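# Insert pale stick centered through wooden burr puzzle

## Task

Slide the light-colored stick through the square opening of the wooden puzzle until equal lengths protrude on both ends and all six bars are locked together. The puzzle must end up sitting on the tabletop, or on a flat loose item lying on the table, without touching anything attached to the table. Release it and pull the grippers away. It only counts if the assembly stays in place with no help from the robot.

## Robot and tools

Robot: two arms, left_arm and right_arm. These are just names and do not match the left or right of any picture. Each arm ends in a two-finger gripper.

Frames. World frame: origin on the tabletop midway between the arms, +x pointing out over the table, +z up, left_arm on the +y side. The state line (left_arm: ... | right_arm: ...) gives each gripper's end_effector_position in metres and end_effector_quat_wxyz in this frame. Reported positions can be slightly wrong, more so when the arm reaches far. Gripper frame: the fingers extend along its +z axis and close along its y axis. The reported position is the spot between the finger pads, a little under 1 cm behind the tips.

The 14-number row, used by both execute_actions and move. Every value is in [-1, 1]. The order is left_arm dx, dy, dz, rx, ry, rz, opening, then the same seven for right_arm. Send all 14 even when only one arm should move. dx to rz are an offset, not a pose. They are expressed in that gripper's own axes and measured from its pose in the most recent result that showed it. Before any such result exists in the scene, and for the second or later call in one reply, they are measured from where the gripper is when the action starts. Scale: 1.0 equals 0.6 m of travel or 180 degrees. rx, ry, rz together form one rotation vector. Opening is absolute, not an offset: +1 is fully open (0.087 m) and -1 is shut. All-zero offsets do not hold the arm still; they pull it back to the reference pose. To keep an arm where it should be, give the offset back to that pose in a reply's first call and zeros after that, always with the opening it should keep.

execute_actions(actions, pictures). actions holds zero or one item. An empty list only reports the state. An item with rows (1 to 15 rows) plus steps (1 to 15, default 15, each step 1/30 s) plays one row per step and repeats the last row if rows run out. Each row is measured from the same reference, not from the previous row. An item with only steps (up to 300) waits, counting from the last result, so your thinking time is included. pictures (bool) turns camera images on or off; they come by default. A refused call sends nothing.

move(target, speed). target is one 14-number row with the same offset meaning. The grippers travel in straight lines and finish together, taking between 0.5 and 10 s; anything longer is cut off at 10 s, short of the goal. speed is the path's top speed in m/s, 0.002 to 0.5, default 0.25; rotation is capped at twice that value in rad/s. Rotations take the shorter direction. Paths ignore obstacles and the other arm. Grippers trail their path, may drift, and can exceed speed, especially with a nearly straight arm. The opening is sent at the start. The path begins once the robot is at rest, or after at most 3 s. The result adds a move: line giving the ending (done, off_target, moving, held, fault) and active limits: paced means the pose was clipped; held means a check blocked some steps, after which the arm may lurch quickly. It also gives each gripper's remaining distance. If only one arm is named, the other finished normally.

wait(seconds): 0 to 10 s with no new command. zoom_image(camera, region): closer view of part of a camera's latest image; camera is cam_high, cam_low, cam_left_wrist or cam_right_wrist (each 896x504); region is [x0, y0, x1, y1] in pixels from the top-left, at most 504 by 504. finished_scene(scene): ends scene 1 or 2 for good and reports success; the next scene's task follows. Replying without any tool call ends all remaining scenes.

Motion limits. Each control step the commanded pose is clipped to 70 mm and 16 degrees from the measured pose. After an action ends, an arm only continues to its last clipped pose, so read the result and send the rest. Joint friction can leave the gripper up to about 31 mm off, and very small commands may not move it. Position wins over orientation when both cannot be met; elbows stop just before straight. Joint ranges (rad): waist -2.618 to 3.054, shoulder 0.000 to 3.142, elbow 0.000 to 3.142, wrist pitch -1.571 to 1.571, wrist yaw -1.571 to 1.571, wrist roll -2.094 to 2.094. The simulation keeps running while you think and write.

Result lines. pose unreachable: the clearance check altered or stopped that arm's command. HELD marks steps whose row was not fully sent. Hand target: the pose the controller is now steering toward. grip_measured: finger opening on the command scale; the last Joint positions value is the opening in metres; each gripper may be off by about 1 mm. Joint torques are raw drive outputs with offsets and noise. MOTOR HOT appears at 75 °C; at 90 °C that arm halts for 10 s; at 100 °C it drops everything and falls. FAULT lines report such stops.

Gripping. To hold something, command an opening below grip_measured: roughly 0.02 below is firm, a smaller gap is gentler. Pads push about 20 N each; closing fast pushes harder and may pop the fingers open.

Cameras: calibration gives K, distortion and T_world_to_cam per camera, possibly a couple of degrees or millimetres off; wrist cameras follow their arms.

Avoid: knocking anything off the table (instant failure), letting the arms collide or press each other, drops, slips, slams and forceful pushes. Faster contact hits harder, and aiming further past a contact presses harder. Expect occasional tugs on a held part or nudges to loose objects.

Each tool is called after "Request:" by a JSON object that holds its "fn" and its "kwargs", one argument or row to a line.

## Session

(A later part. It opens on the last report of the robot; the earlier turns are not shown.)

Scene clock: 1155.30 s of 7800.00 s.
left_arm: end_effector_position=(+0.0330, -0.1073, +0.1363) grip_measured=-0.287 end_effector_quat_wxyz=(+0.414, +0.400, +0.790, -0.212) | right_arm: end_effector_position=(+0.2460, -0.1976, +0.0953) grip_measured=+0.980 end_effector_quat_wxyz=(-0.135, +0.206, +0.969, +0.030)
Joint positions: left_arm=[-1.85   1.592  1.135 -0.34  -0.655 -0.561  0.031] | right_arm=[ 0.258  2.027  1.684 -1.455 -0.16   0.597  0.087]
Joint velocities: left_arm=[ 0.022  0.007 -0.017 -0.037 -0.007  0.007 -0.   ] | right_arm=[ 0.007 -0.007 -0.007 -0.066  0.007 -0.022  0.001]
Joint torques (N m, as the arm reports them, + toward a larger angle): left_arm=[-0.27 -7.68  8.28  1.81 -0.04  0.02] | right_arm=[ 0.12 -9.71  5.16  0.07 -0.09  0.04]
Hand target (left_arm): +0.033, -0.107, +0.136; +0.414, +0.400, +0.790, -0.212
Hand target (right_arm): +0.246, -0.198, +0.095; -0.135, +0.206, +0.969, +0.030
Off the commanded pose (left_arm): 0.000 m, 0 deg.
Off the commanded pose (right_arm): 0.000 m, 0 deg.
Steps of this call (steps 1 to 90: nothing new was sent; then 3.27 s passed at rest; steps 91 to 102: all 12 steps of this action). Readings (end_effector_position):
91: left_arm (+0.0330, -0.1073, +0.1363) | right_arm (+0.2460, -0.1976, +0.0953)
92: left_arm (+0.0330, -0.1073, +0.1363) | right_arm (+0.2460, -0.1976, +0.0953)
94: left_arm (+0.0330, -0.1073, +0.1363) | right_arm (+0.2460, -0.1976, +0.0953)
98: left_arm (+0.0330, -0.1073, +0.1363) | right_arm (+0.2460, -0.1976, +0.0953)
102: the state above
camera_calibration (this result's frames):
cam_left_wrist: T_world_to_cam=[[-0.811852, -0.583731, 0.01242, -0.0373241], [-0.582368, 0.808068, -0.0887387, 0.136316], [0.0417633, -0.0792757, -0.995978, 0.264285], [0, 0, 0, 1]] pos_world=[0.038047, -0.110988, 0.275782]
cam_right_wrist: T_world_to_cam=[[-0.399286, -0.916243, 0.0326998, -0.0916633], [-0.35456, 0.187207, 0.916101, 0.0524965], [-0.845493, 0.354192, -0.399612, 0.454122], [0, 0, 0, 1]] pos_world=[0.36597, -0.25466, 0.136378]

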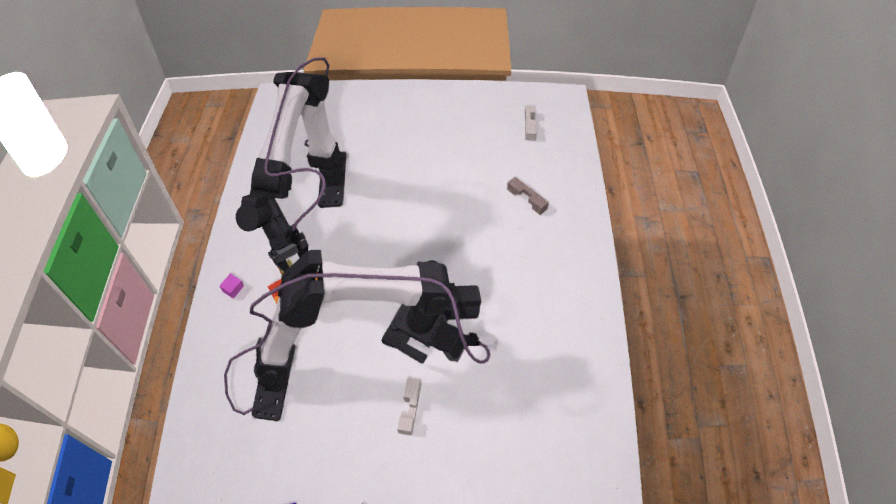

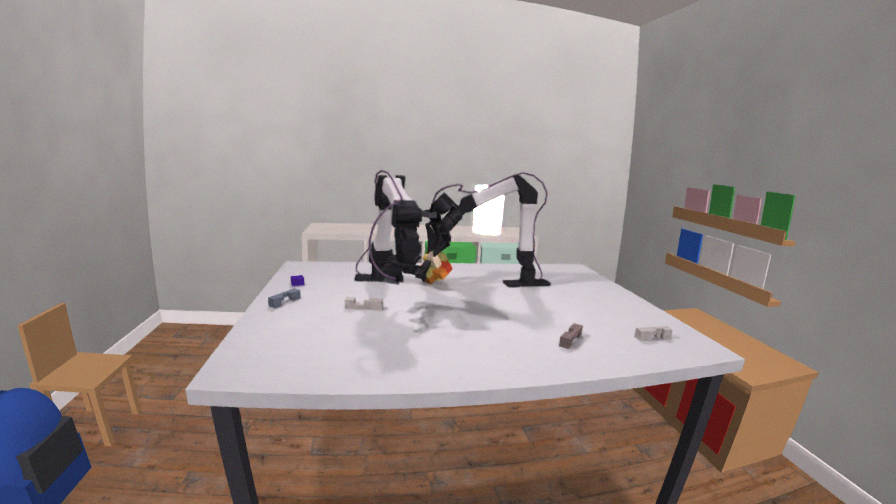

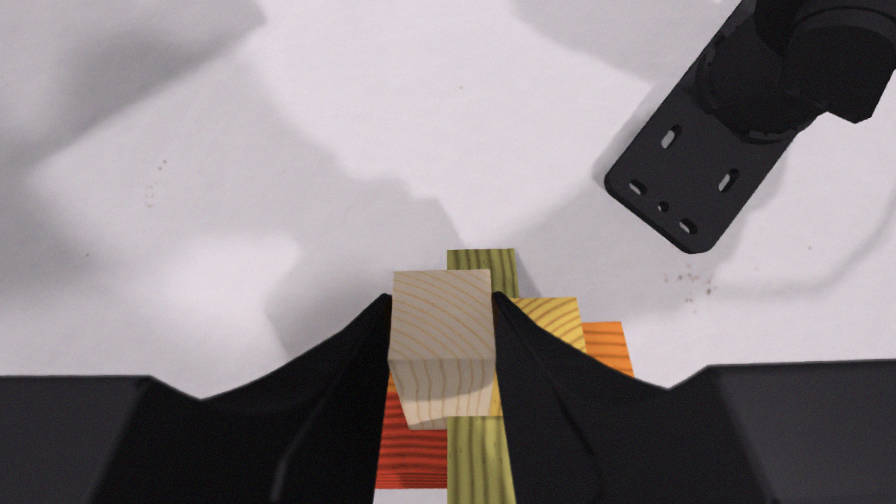

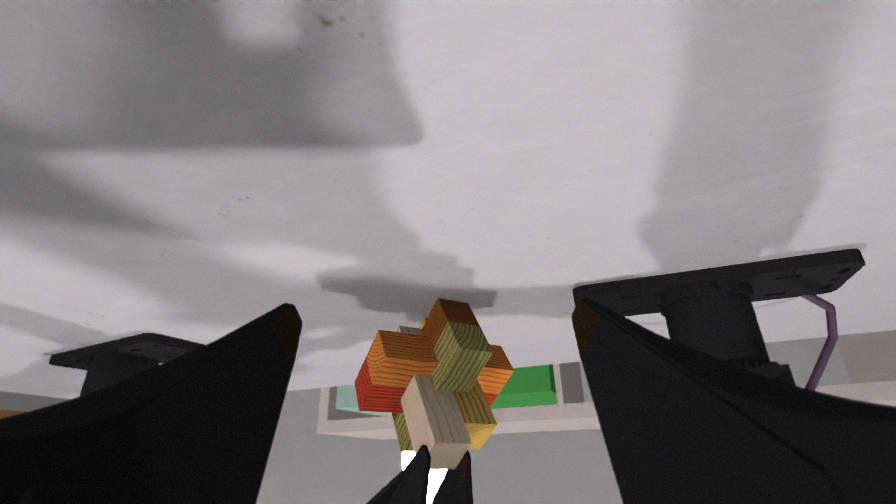

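Request:
{"fn": "execute_actions", "kwargs": {
  "actions": [
    {"rows": [[0.0043,0.0002,0.0001,0.0001,0.0019,0.0015,-0.325,0,0,0,0,0,0,1],[0.0085,0.0003,0.0002,0.0002,0.0039,0.003,-0.325,0,0,0,0,0,0,1],[0.0128,0.0005,0.0003,0.0003,0.0058,0.0045,-0.325,0,0,0,0,0,0,1],[0.0171,0.0007,0.0004,0.0004,0.0077,0.0059,-0.325,0,0,0,0,0,0,1],[0.0213,0.0008,0.0005,0.0005,0.0097,0.0074,-0.325,0,0,0,0,0,0,1],[0.0256,0.001,0.0006,0.0006,0.0116,0.0089,-0.325,0,0,0,0,0,0,1],[0.0299,0.0012,0.0007,0.0007,0.0135,0.0104,-0.325,0,0,0,0,0,0,1],[0.0341,0.0013,0.0008,0.0009,0.0155,0.0119,-0.325,0,0,0,0,0,0,1],[0.0384,0.0015,0.0009,0.001,0.0174,0.0134,-0.325,0,0,0,0,0,0,1],[0.0427,0.0017,0.001,0.0011,0.0193,0.0149,-0.325,0,0,0,0,0,0,1],[0.0469,0.0018,0.0011,0.0012,0.0213,0.0164,-0.325,0,0,0,0,0,0,1],[0.0512,0.002,0.0012,0.0013,0.0232,0.0178,-0.325,0,0,0,0,0,0,1],[0.0555,0.0022,0.0013,0.0014,0.0251,0.0193,-0.325,0,0,0,0,0,0,1],[0.0597,0.0023,0.0014,0.0015,0.0271,0.0208,-0.325,0,0,0,0,0,0,1],[0.064,0.0025,0.0015,0.0016,0.029,0.0223,-0.325,0,0,0,0,0,0,1]], "steps": 15}
  ],
  "pictures": false
}}

Request:
{"fn": "wait", "kwargs": {
  "seconds": 0.8
}}

Scene clock: 1171.60 s of 7800.00 s.
left_arm: end_effector_position=(+0.0324, -0.1067, +0.1352) grip_measured=-0.287 end_effector_quat_wxyz=(+0.413, +0.402, +0.790, -0.211) | right_arm: end_effector_position=(+0.2460, -0.1976, +0.0953) grip_measured=+0.980 end_effector_quat_wxyz=(-0.135, +0.206, +0.969, +0.030)
Joint positions: left_arm=[-1.851  1.592  1.133 -0.341 -0.654 -0.561  0.031] | right_arm=[ 0.258  2.027  1.684 -1.455 -0.16   0.597  0.087]
Joint velocities: left_arm=[ 0.002 -0.007  0.002  0.007  0.066 -0.066  0.   ] | right_arm=[-0.007 -0.012 -0.002 -0.081  0.022 -0.022  0.   ]
Joint torques (N m, as the arm reports them, + toward a larger angle): left_arm=[-1.73 -6.68  4.67  1.3   0.25 -0.07] | right_arm=[-0.12 -9.74  5.26  0.09 -0.05  0.09]
Hand target (left_arm): +0.023, -0.089, +0.105; +0.384, +0.437, +0.793, -0.180
Hand target (right_arm): +0.246, -0.198, +0.095; -0.135, +0.206, +0.969, +0.030
Off the commanded pose (left_arm): 0.037 m, 6 deg.
Off the commanded pose (right_arm): 0.000 m, 0 deg.
Steps of this call (steps 1 to 90: nothing new was sent; then 12.80 s passed at rest; steps 91 to 105: all 15 steps of this action). Readings (end_effector_position):
91: left_arm (+0.0330, -0.1073, +0.1363) | right_arm (+0.2460, -0.1976, +0.0953)
92: left_arm (+0.0330, -0.1073, +0.1363) | right_arm (+0.2460, -0.1976, +0.0953)
94: left_arm (+0.0330, -0.1073, +0.1363) | right_arm (+0.2460, -0.1976, +0.0953)
98: left_arm (+0.0329, -0.1073, +0.1362) | right_arm (+0.2460, -0.1976, +0.0953)
105: the state above

Scene clock: 1172.40 s of 7800.00 s.
left_arm: end_effector_position=(+0.0324, -0.1067, +0.1352) grip_measured=-0.287 end_effector_quat_wxyz=(+0.413, +0.402, +0.790, -0.211) | right_arm: end_effector_position=(+0.2460, -0.1976, +0.0953) grip_measured=+0.980 end_effector_quat_wxyz=(-0.135, +0.206, +0.969, +0.030)
Joint positions: left_arm=[-1.851  1.592  1.133 -0.341 -0.654 -0.561  0.031] | right_arm=[ 0.258  2.027  1.684 -1.455 -0.16   0.597  0.087]
Joint velocities: left_arm=[-0.022 -0.007 -0.007 -0.007  0.007 -0.11   0.001] | right_arm=[-0.027 -0.012 -0.012  0.022 -0.007  0.007  0.002]
Joint torques (N m, as the arm reports them, + toward a larger angle): left_arm=[-1.85 -6.48  4.71  1.34  0.3  -0.08] | right_arm=[ 0.02 -9.54  5.22  0.05 -0.09  0.  ]
Hand target (left_arm): +0.023, -0.089, +0.105; +0.384, +0.437, +0.793, -0.180
Hand target (right_arm): +0.246, -0.198, +0.095; -0.135, +0.206, +0.969, +0.030
Off the commanded pose (left_arm): 0.037 m, 6 deg.
Off the commanded pose (right_arm): 0.000 m, 0 deg.
Steps of this call (steps 1 to 24: nothing new was sent). Readings (end_effector_position):
1: left_arm (+0.0324, -0.1067, +0.1352) | right_arm (+0.2460, -0.1976, +0.0953)
2: left_arm (+0.0324, -0.1067, +0.1352) | right_arm (+0.2460, -0.1976, +0.0953)
4: left_arm (+0.0324, -0.1067, +0.1352) | right_arm (+0.2460, -0.1976, +0.0953)
8: left_arm (+0.0324, -0.1067, +0.1352) | right_arm (+0.2460, -0.1976, +0.0953)
24: the state above
camera_calibration (this result's frames):
cam_left_wrist: T_world_to_cam=[[-0.813134, -0.581974, 0.0109154, -0.0369819], [-0.580621, 0.809632, -0.0858797, 0.135098], [0.0411423, -0.0761694, -0.996246, 0.263685], [0, 0, 0, 1]] pos_world=[0.0375209, -0.110818, 0.274701]
cam_right_wrist: T_world_to_cam=[[-0.399286, -0.916243, 0.0326998, -0.0916633], [-0.35456, 0.187207, 0.916101, 0.0524965], [-0.845493, 0.354192, -0.399612, 0.454122], [0, 0, 0, 1]] pos_world=[0.36597, -0.25466, 0.136378]

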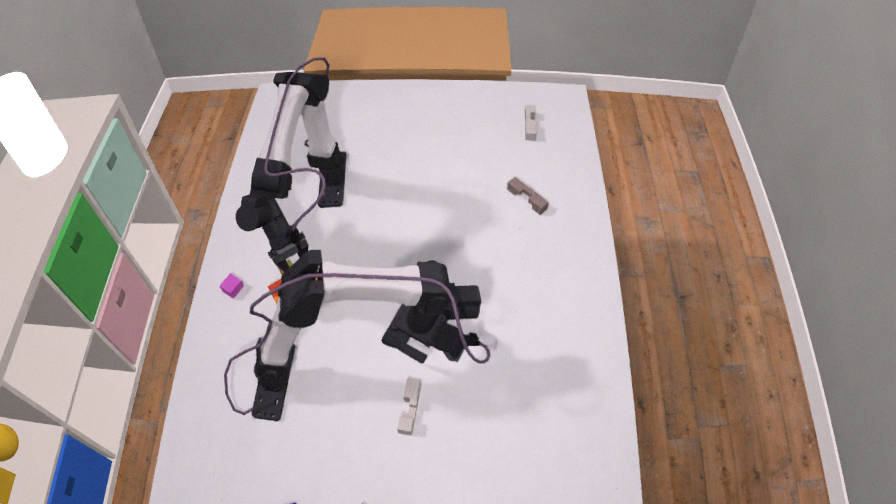

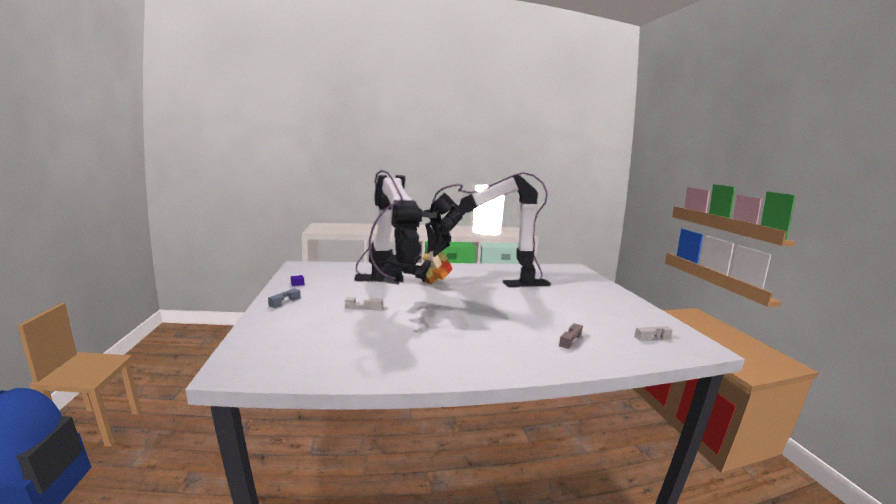

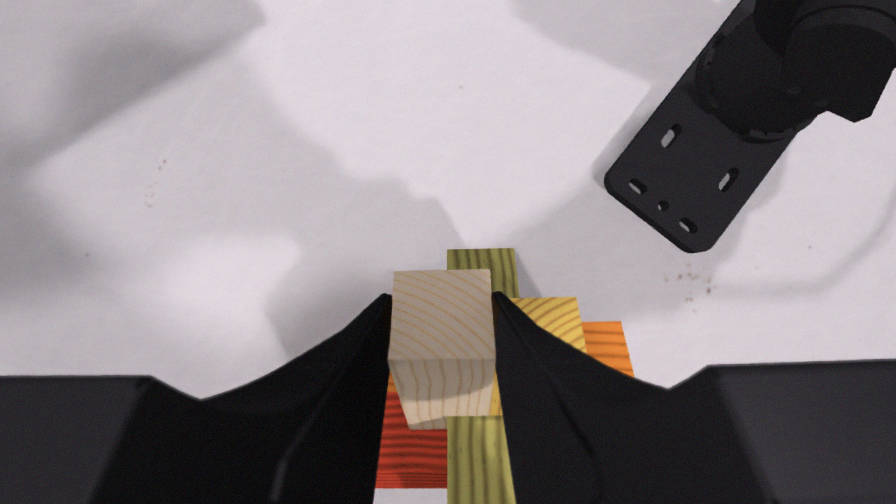

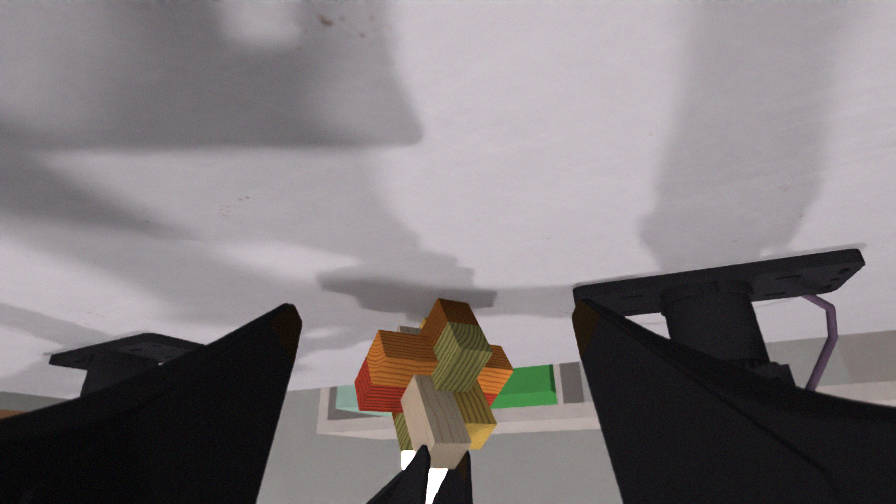

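Request:
{"fn": "execute_actions", "kwargs": {
  "actions": []
}}

Scene clock: 1184.90 s of 7800.00 s.
left_arm: end_effector_position=(+0.0324, -0.1067, +0.1352) grip_measured=-0.287 end_effector_quat_wxyz=(+0.413, +0.402, +0.790, -0.211) | right_arm: end_effector_position=(+0.2460, -0.1976, +0.0953) grip_measured=+0.980 end_effector_quat_wxyz=(-0.135, +0.206, +0.969, +0.030)
Joint positions: left_arm=[-1.851  1.592  1.133 -0.341 -0.654 -0.561  0.031] | right_arm=[ 0.258  2.027  1.684 -1.455 -0.16   0.597  0.087]
Joint velocities: left_arm=[-0.002 -0.002 -0.002  0.022 -0.081 -0.007 -0.001] | right_arm=[ 0.012  0.007 -0.002 -0.051  0.022 -0.037 -0.   ]
Joint torques (N m, as the arm reports them, + toward a larger angle): left_arm=[-1.91 -6.85  4.86  1.31  0.3  -0.02] | right_arm=[-0.08 -9.6   5.28  0.08 -0.09  0.06]
Hand target (left_arm): +0.023, -0.089, +0.105; +0.384, +0.437, +0.793, -0.180
Hand target (right_arm): +0.246, -0.198, +0.095; -0.135, +0.206, +0.969, +0.030
Off the commanded pose (left_arm): 0.037 m, 6 deg.
Off the commanded pose (right_arm): 0.000 m, 0 deg.
Steps of this call (steps 1 to 90: nothing new was sent; then 9.50 s passed at rest). Readings (end_effector_position):
1: left_arm (+0.0324, -0.1067, +0.1352) | right_arm (+0.2460, -0.1976, +0.0953)
2: left_arm (+0.0324, -0.1067, +0.1352) | right_arm (+0.2460, -0.1976, +0.0953)
4: left_arm (+0.0324, -0.1067, +0.1352) | right_arm (+0.2460, -0.1976, +0.0953)
8: left_arm (+0.0324, -0.1067, +0.1352) | right_arm (+0.2460, -0.1976, +0.0953)
90: the state above
camera_calibration (this result's frames):
cam_left_wrist: T_world_to_cam=[[-0.813134, -0.581974, 0.0109154, -0.0369819], [-0.580621, 0.809632, -0.0858797, 0.135098], [0.0411423, -0.0761694, -0.996246, 0.263685], [0, 0, 0, 1]] pos_world=[0.0375209, -0.110818, 0.274701]
cam_right_wrist: T_world_to_cam=[[-0.399286, -0.916243, 0.0326998, -0.0916633], [-0.35456, 0.187207, 0.916101, 0.0524965], [-0.845493, 0.354192, -0.399612, 0.454122], [0, 0, 0, 1]] pos_world=[0.36597, -0.25466, 0.136378]

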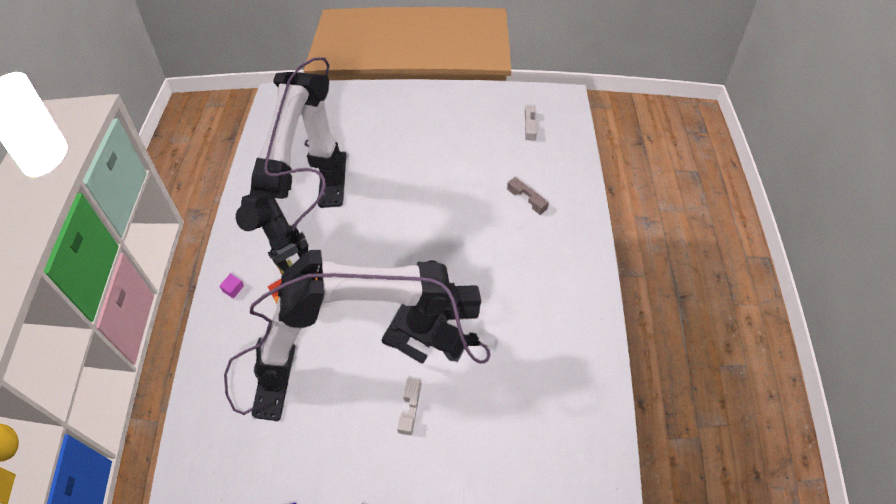

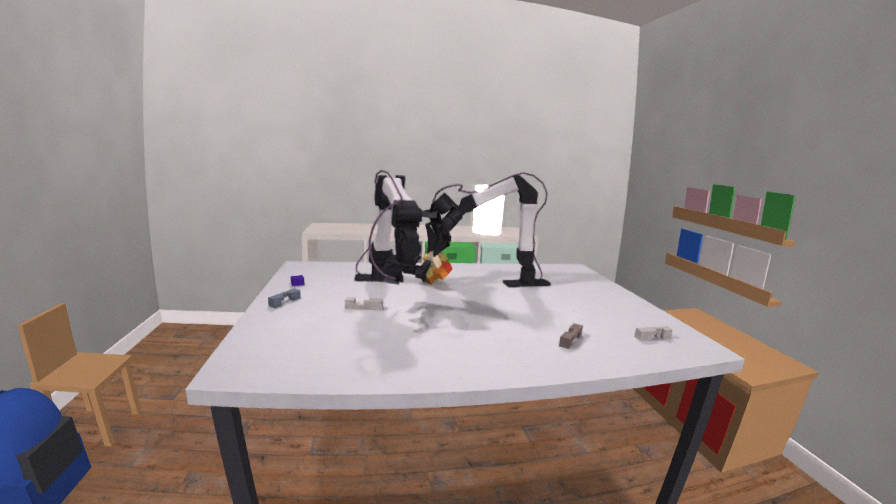

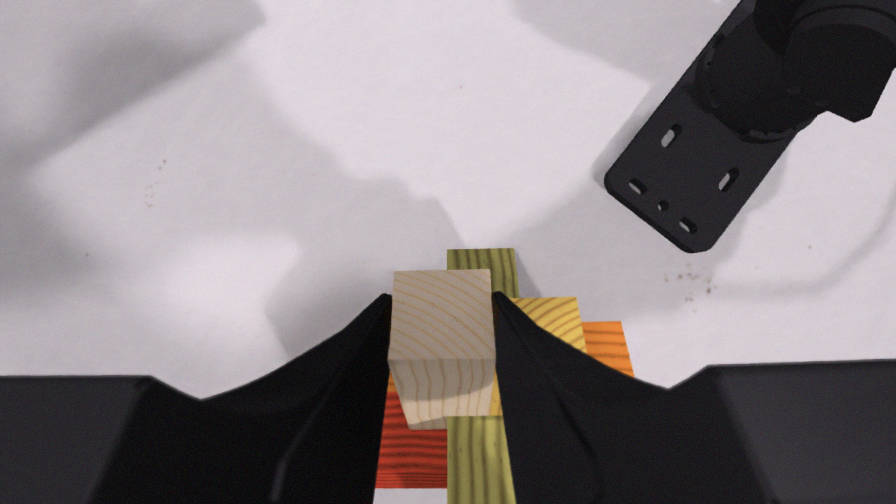

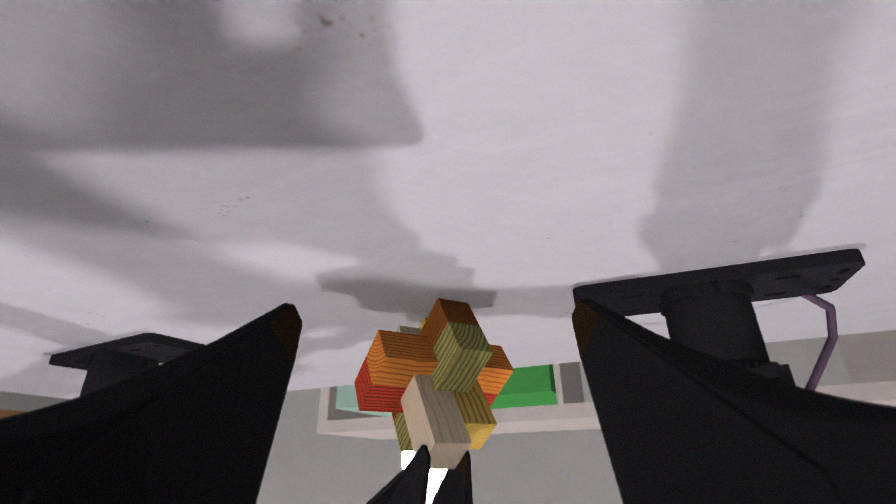

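Request:
{"fn": "execute_actions", "kwargs": {
  "actions": [
    {"rows": [[0.0632,0.0025,0.0015,0.0016,0.029,0.0223,-0.325,0,0,0,0,0,0,1],[0.0644,0.0025,0.0015,0.0016,0.029,0.0223,-0.325,0,0,0,0,0,0,1],[0.0656,0.0025,0.0015,0.0016,0.029,0.0223,-0.325,0,0,0,0,0,0,1],[0.0668,0.0025,0.0015,0.0016,0.029,0.0223,-0.325,0,0,0,0,0,0,1],[0.068,0.0025,0.0015,0.0016,0.029,0.0223,-0.325,0,0,0,0,0,0,1],[0.0692,0.0025,0.0015,0.0016,0.029,0.0223,-0.325,0,0,0,0,0,0,1],[0.0704,0.0025,0.0015,0.0016,0.029,0.0223,-0.325,0,0,0,0,0,0,1],[0.0716,0.0025,0.0015,0.0016,0.029,0.0223,-0.325,0,0,0,0,0,0,1],[0.0728,0.0025,0.0015,0.0016,0.029,0.0223,-0.325,0,0,0,0,0,0,1],[0.074,0.0025,0.0015,0.0016,0.029,0.0223,-0.325,0,0,0,0,0,0,1],[0.0752,0.0025,0.0015,0.0016,0.029,0.0223,-0.325,0,0,0,0,0,0,1],[0.0764,0.0025,0.0015,0.0016,0.029,0.0223,-0.325,0,0,0,0,0,0,1],[0.0776,0.0025,0.0015,0.0016,0.029,0.0223,-0.325,0,0,0,0,0,0,1],[0.0788,0.0025,0.0015,0.0016,0.029,0.0223,-0.325,0,0,0,0,0,0,1],[0.080,0.0025,0.0015,0.0016,0.029,0.0223,-0.325,0,0,0,0,0,0,1]], "steps": 15}
  ],
  "pictures": false
}}

Request:
{"fn": "wait", "kwargs": {
  "seconds": 0.3
}}

Scene clock: 1195.23 s of 7800.00 s.
left_arm: end_effector_position=(+0.0293, -0.1034, +0.1274) grip_measured=-0.287 end_effector_quat_wxyz=(+0.413, +0.404, +0.789, -0.209) | right_arm: end_effector_position=(+0.2460, -0.1976, +0.0953) grip_measured=+0.980 end_effector_quat_wxyz=(-0.135, +0.206, +0.969, +0.030)
Joint positions: left_arm=[-1.863  1.592  1.104 -0.321 -0.661 -0.567  0.031] | right_arm=[ 0.258  2.027  1.684 -1.455 -0.16   0.597  0.087]
Joint velocities: left_arm=[-0.051 -0.002 -0.066  0.066 -0.037 -0.037 -0.   ] | right_arm=[-0.012  0.012 -0.007 -0.051 -0.051 -0.037 -0.   ]
Joint torques (N m, as the arm reports them, + toward a larger angle): left_arm=[-1.95 -6.89  4.66  1.23  0.34 -0.1 ] | right_arm=[-0.02 -9.53  5.28  0.07 -0.1   0.09]
Hand target (left_arm): +0.020, -0.084, +0.096; +0.383, +0.438, +0.793, -0.179
Hand target (right_arm): +0.246, -0.198, +0.095; -0.135, +0.206, +0.969, +0.030
Off the commanded pose (left_arm): 0.039 m, 6 deg.
Off the commanded pose (right_arm): 0.000 m, 0 deg.
Steps of this call (steps 1 to 90: nothing new was sent; then 6.83 s passed at rest; steps 91 to 105: all 15 steps of this action). Readings (end_effector_position):
91: left_arm (+0.0324, -0.1067, +0.1352) | right_arm (+0.2460, -0.1976, +0.0953)
92: left_arm (+0.0324, -0.1067, +0.1352) | right_arm (+0.2460, -0.1976, +0.0953)
94: left_arm (+0.0324, -0.1067, +0.1352) | right_arm (+0.2460, -0.1976, +0.0953)
98: left_arm (+0.0311, -0.1052, +0.1317) | right_arm (+0.2460, -0.1976, +0.0953)
105: the state above

Scene clock: 1195.53 s of 7800.00 s.
left_arm: end_effector_position=(+0.0291, -0.1033, +0.1271) grip_measured=-0.287 end_effector_quat_wxyz=(+0.414, +0.404, +0.788, -0.209) | right_arm: end_effector_position=(+0.2460, -0.1976, +0.0953) grip_measured=+0.980 end_effector_quat_wxyz=(-0.135, +0.206, +0.969, +0.030)
Joint positions: left_arm=[-1.865  1.592  1.1   -0.317 -0.665 -0.568  0.031] | right_arm=[ 0.258  2.027  1.684 -1.455 -0.16   0.597  0.087]
Joint velocities: left_arm=[ 0.007 -0.002  0.002  0.022 -0.037  0.007  0.   ] | right_arm=[ 0.007  0.007 -0.007  0.095 -0.007 -0.007  0.001]
Joint torques (N m, as the arm reports them, + toward a larger angle): left_arm=[-1.79 -6.93  4.48  1.3   0.35 -0.05] | right_arm=[-0.03 -9.71  5.13  0.1  -0.07  0.04]
Hand target (left_arm): +0.020, -0.084, +0.096; +0.383, +0.438, +0.793, -0.179
Hand target (right_arm): +0.246, -0.198, +0.095; -0.135, +0.206, +0.969, +0.030
Off the commanded pose (left_arm): 0.039 m, 6 deg.
Off the commanded pose (right_arm): 0.000 m, 0 deg.
Steps of this call (steps 1 to 9: nothing new was sent). Readings (end_effector_position):
1: left_arm (+0.0291, -0.1032, +0.1270) | right_arm (+0.2460, -0.1976, +0.0953)
2: left_arm (+0.0292, -0.1033, +0.1270) | right_arm (+0.2460, -0.1976, +0.0953)
4: left_arm (+0.0292, -0.1033, +0.1270) | right_arm (+0.2460, -0.1976, +0.0953)
8: left_arm (+0.0291, -0.1033, +0.1271) | right_arm (+0.2460, -0.1976, +0.0953)
9: the state above
camera_calibration (this result's frames):
cam_left_wrist: T_world_to_cam=[[-0.814272, -0.580459, 0.00536715, -0.0367614], [-0.578651, 0.810933, -0.0868887, 0.129945], [0.0460829, -0.0738568, -0.996204, 0.256076], [0, 0, 0, 1]] pos_world=[0.0334584, -0.107802, 0.266592]
cam_right_wrist: T_world_to_cam=[[-0.399286, -0.916243, 0.0326998, -0.0916633], [-0.35456, 0.187207, 0.916101, 0.0524965], [-0.845493, 0.354192, -0.399612, 0.454122], [0, 0, 0, 1]] pos_world=[0.36597, -0.25466, 0.136378]

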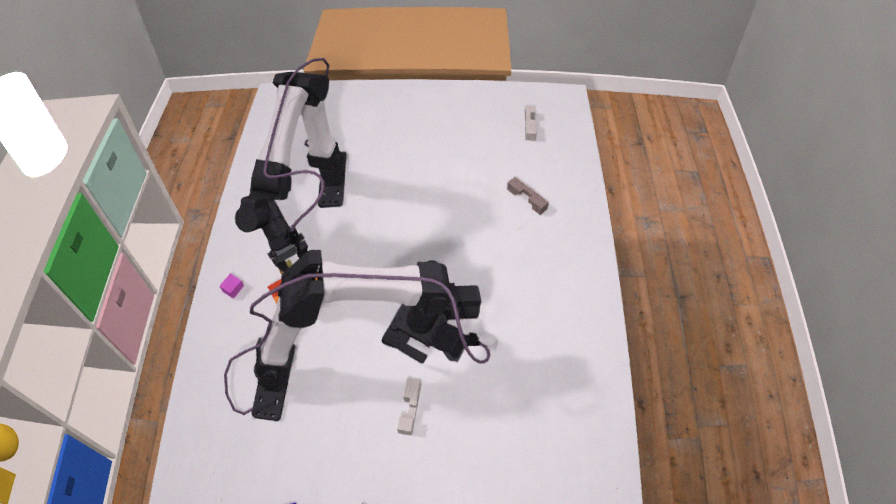

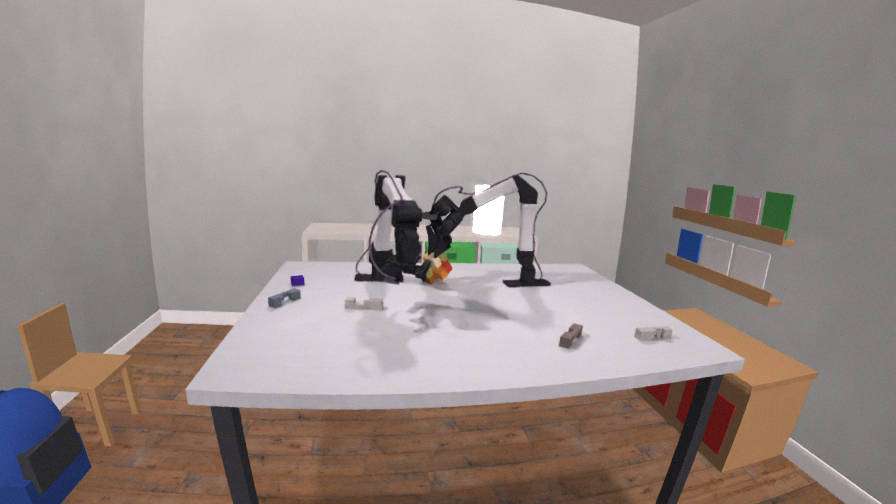

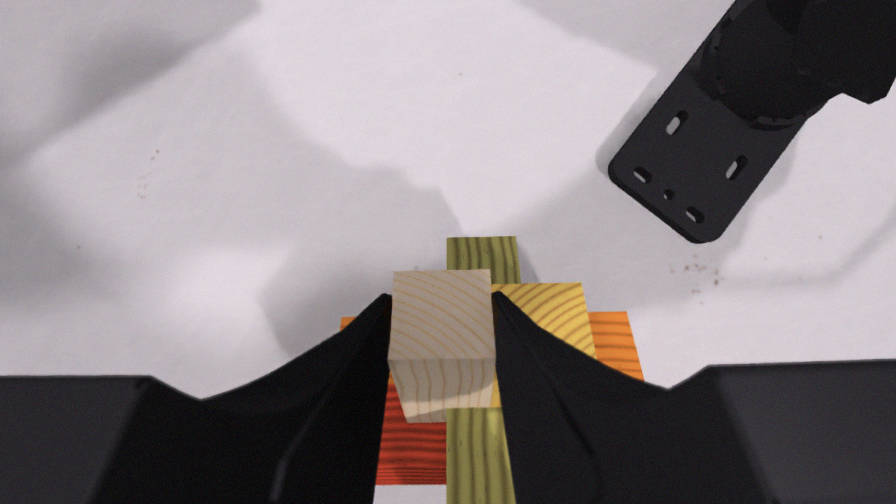

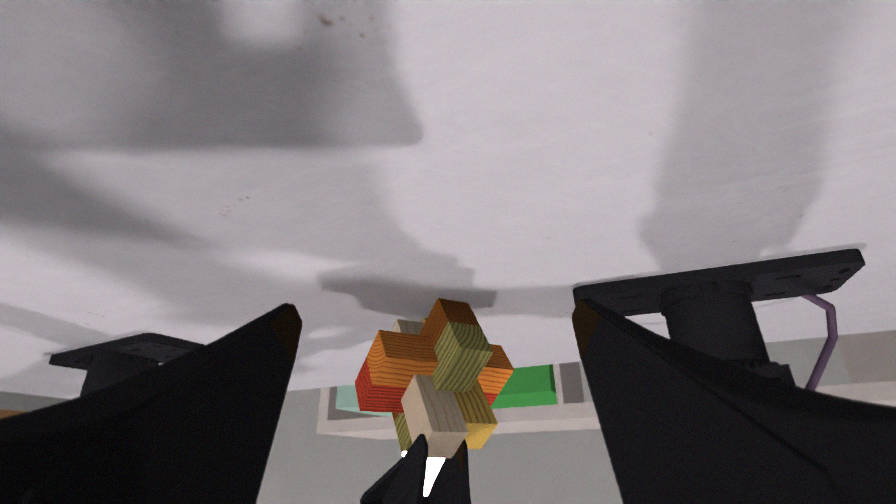

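Request:
{"fn": "zoom_image", "kwargs": {
  "camera": "cam_right_wrist",
  "region": [340, 290, 550, 504]
}}

Request:
{"fn": "zoom_image", "kwargs": {
  "camera": "cam_left_wrist",
  "region": [320, 220, 660, 504]
}}

Region (340, 290, 550, 504) of cam_right_wrist's 896x504 image, scaled by 2.355, with more detail than that image has; it fills the left 495 columns of this view, and the rest is white.

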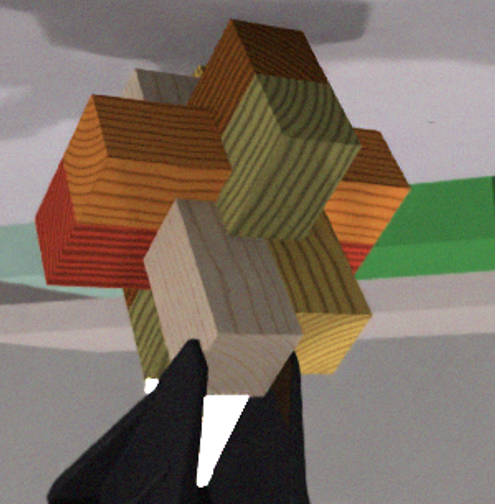

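Region (320, 220, 660, 504) of cam_left_wrist's 896x504 image, scaled by 1.482, with more detail than that image has; it fills the top 421 rows of this view, and the rest is white.

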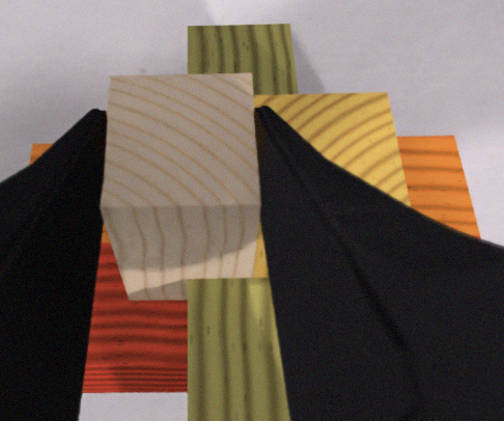

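Request:
{"fn": "execute_actions", "kwargs": {
  "actions": [
    {"rows": [[0.057,0.002,0.0013,0.0014,0.026,0.020,-0.325,0,0,0,0,0,0,1],[0.050,0.002,0.0012,0.0012,0.023,0.0175,-0.325,0,0,0,0,0,0,1],[0.043,0.0015,0.001,0.001,0.020,0.015,-0.325,0,0,0,0,0,0,1],[0.036,0.0015,0.001,0.001,0.017,0.013,-0.325,0,0,0,0,0,0,1],[0.029,0.001,0.0007,0.0007,0.014,0.010,-0.325,0,0,0,0,0,0,1],[0.022,0.001,0.0005,0.0005,0.011,0.008,-0.325,0,0,0,0,0,0,1],[0.015,0.0005,0.0003,0.0003,0.008,0.005,-0.325,0,0,0,0,0,0,1],[0.008,0.0003,0.0002,0.0002,0.004,0.003,-0.325,0,0,0,0,0,0,1],[0.002,0,0,0,0.001,0.001,-0.325,0,0,0,0,0,0,1],[0,0,0,0,0,0,-0.31,0,0,0,0,0,0,1],[0,0,0,0,0,0,-0.29,0,0,0,0,0,0,1],[0,0,0,0,0,0,-0.27,0,0,0,0,0,0,1],[0,0,0,0,0,0,-0.25,0,0,0,0,0,0,1],[0,0,0,0,0,0,-0.22,0,0,0,0,0,0,1],[0,0,0,0,0,0,-0.19,0,0,0,0,0,0,1]], "steps": 15}
  ],
  "pictures": false
}}

Request:
{"fn": "wait", "kwargs": {
  "seconds": 0.5
}}

Request:
{"fn": "zoom_image", "kwargs": {
  "camera": "cam_left_wrist",
  "region": [320, 220, 660, 504]
}}

Scene clock: 1245.40 s of 7800.00 s.
left_arm: end_effector_position=(+0.0298, -0.1039, +0.1279) grip_measured=-0.203 end_effector_quat_wxyz=(+0.417, +0.402, +0.788, -0.210) | right_arm: end_effector_position=(+0.2460, -0.1976, +0.0953) grip_measured=+0.980 end_effector_quat_wxyz=(-0.135, +0.206, +0.969, +0.030)
Joint positions: left_arm=[-1.865  1.592  1.1   -0.313 -0.671 -0.568  0.035] | right_arm=[ 0.258  2.027  1.684 -1.455 -0.16   0.597  0.087]
Joint velocities: left_arm=[-0.012  0.002 -0.007 -0.022 -0.051 -0.007  0.022] | right_arm=[-0.012 -0.002 -0.007 -0.007 -0.022  0.022  0.   ]
Joint torques (N m, as the arm reports them, + toward a larger angle): left_arm=[-0.38 -7.93  8.16  1.69  0.04  0.08] | right_arm=[-0.01 -9.7   5.15  0.06 -0.08  0.07]
Hand target (left_arm): +0.029, -0.103, +0.127; +0.414, +0.404, +0.788, -0.209
Hand target (right_arm): +0.246, -0.198, +0.095; -0.135, +0.206, +0.969, +0.030
Off the commanded pose (left_arm): 0.001 m, 0 deg.
Off the commanded pose (right_arm): 0.000 m, 0 deg.
Steps of this call (steps 1 to 90: nothing new was sent; then 46.37 s passed at rest; steps 91 to 105: all 15 steps of this action). Readings (end_effector_position):
91: left_arm (+0.0292, -0.1034, +0.1272) | right_arm (+0.2460, -0.1976, +0.0953)
92: left_arm (+0.0292, -0.1035, +0.1272) | right_arm (+0.2460, -0.1976, +0.0953)
94: left_arm (+0.0293, -0.1036, +0.1274) | right_arm (+0.2460, -0.1976, +0.0953)
98: left_arm (+0.0296, -0.1038, +0.1277) | right_arm (+0.2460, -0.1976, +0.0953)
105: the state above

Scene clock: 1245.90 s of 7800.00 s.
left_arm: end_effector_position=(+0.0300, -0.1039, +0.1280) grip_measured=-0.190 end_effector_quat_wxyz=(+0.417, +0.401, +0.788, -0.209) | right_arm: end_effector_position=(+0.2460, -0.1976, +0.0953) grip_measured=+0.980 end_effector_quat_wxyz=(-0.135, +0.206, +0.969, +0.030)
Joint positions: left_arm=[-1.865  1.592  1.1   -0.313 -0.671 -0.568  0.035] | right_arm=[ 0.258  2.027  1.684 -1.455 -0.16   0.597  0.087]
Joint velocities: left_arm=[-0.007 -0.002 -0.002  0.007 -0.037  0.081 -0.001] | right_arm=[ 0.002  0.012  0.012  0.051 -0.007 -0.037 -0.   ]
Joint torques (N m, as the arm reports them, + toward a larger angle): left_arm=[-0.29 -7.84  8.37  1.72  0.03  0.01] | right_arm=[-0.07 -9.75  4.98  0.07 -0.1   0.02]
Hand target (left_arm): +0.029, -0.103, +0.127; +0.414, +0.404, +0.788, -0.209
Hand target (right_arm): +0.246, -0.198, +0.095; -0.135, +0.206, +0.969, +0.030
Off the commanded pose (left_arm): 0.001 m, 0 deg.
Off the commanded pose (right_arm): 0.000 m, 0 deg.
Steps of this call (steps 1 to 15: nothing new was sent). Readings (end_effector_position):
1: left_arm (+0.0299, -0.1039, +0.1280) | right_arm (+0.2460, -0.1976, +0.0953)
2: left_arm (+0.0299, -0.1039, +0.1280) | right_arm (+0.2460, -0.1976, +0.0953)
4: left_arm (+0.0300, -0.1039, +0.1280) | right_arm (+0.2460, -0.1976, +0.0953)
8: left_arm (+0.0300, -0.1039, +0.1280) | right_arm (+0.2460, -0.1976, +0.0953)
15: the state above
camera_calibration (this result's frames):
cam_left_wrist: T_world_to_cam=[[-0.811678, -0.584083, 0.00508543, -0.0367533], [-0.581948, 0.807903, -0.0928964, 0.13151], [0.0501507, -0.0783614, -0.995663, 0.25626], [0, 0, 0, 1]] pos_world=[0.0338486, -0.107633, 0.267552]
cam_right_wrist: T_world_to_cam=[[-0.399286, -0.916243, 0.0326998, -0.0916633], [-0.35456, 0.187207, 0.916101, 0.0524965], [-0.845493, 0.354192, -0.399612, 0.454122], [0, 0, 0, 1]] pos_world=[0.36597, -0.25466, 0.136378]

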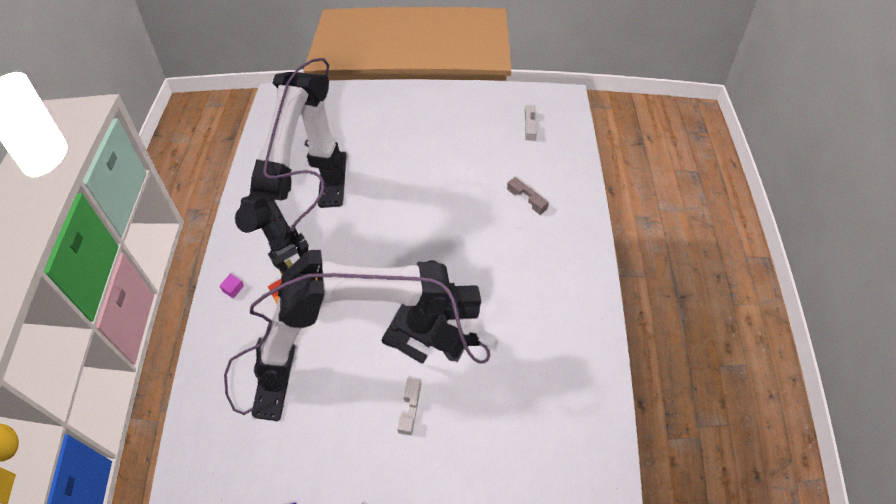

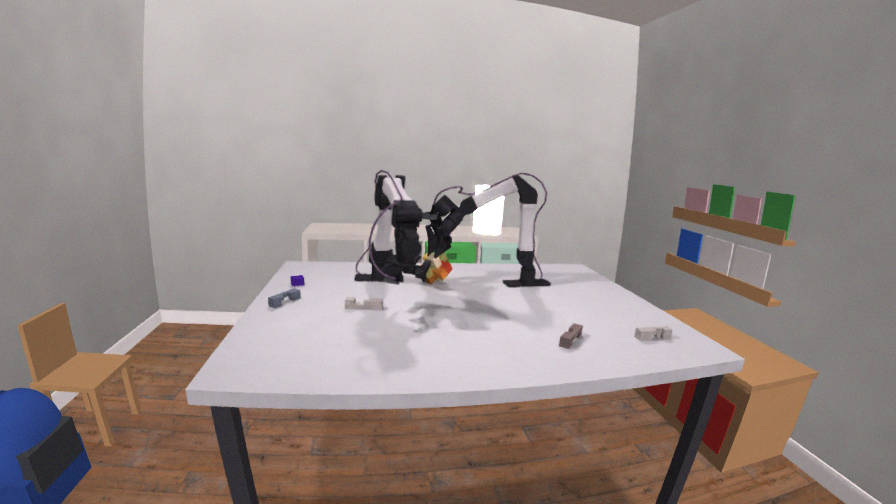

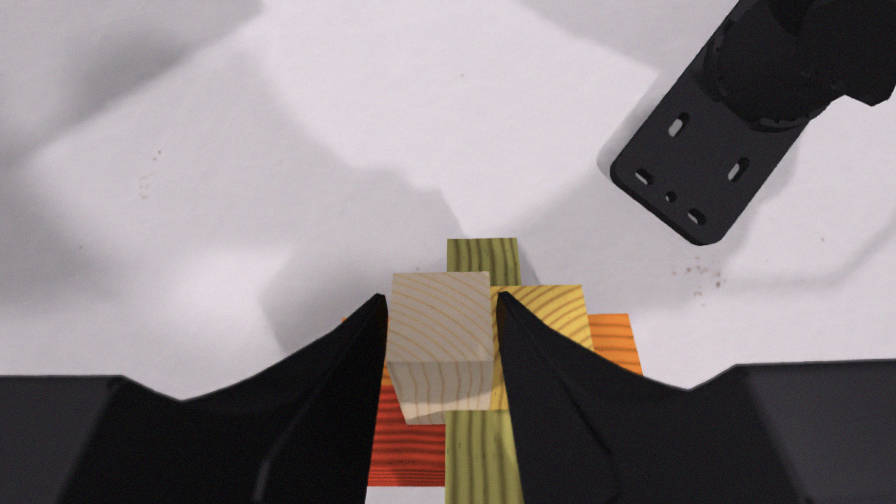

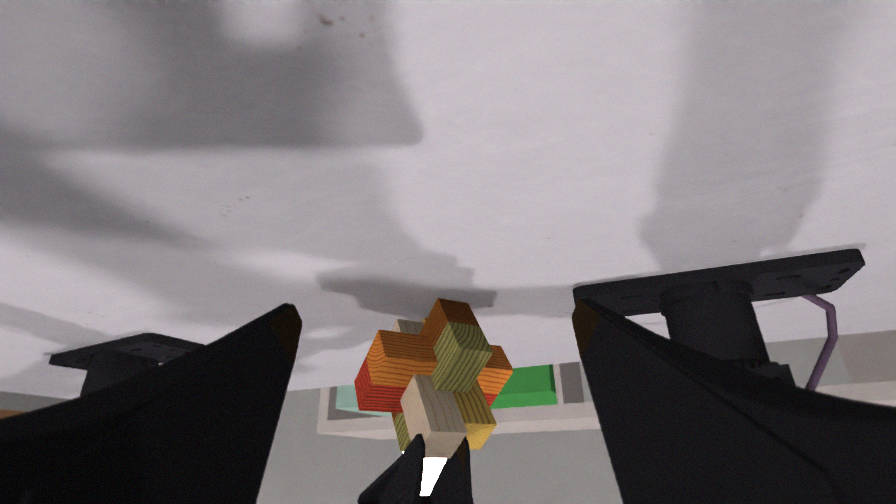

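Region (320, 220, 660, 504) of cam_left_wrist's 896x504 image, scaled by 1.482, with more detail than that image has; it fills the top 421 rows of this view, and the rest is white.

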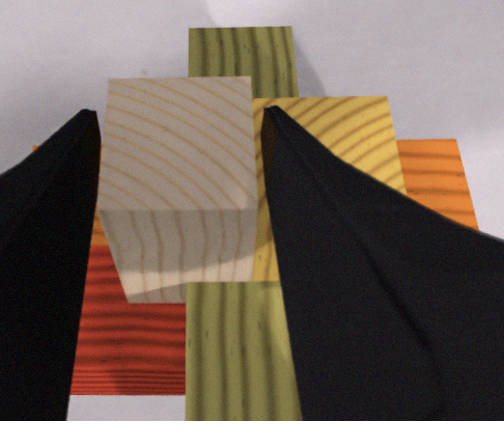

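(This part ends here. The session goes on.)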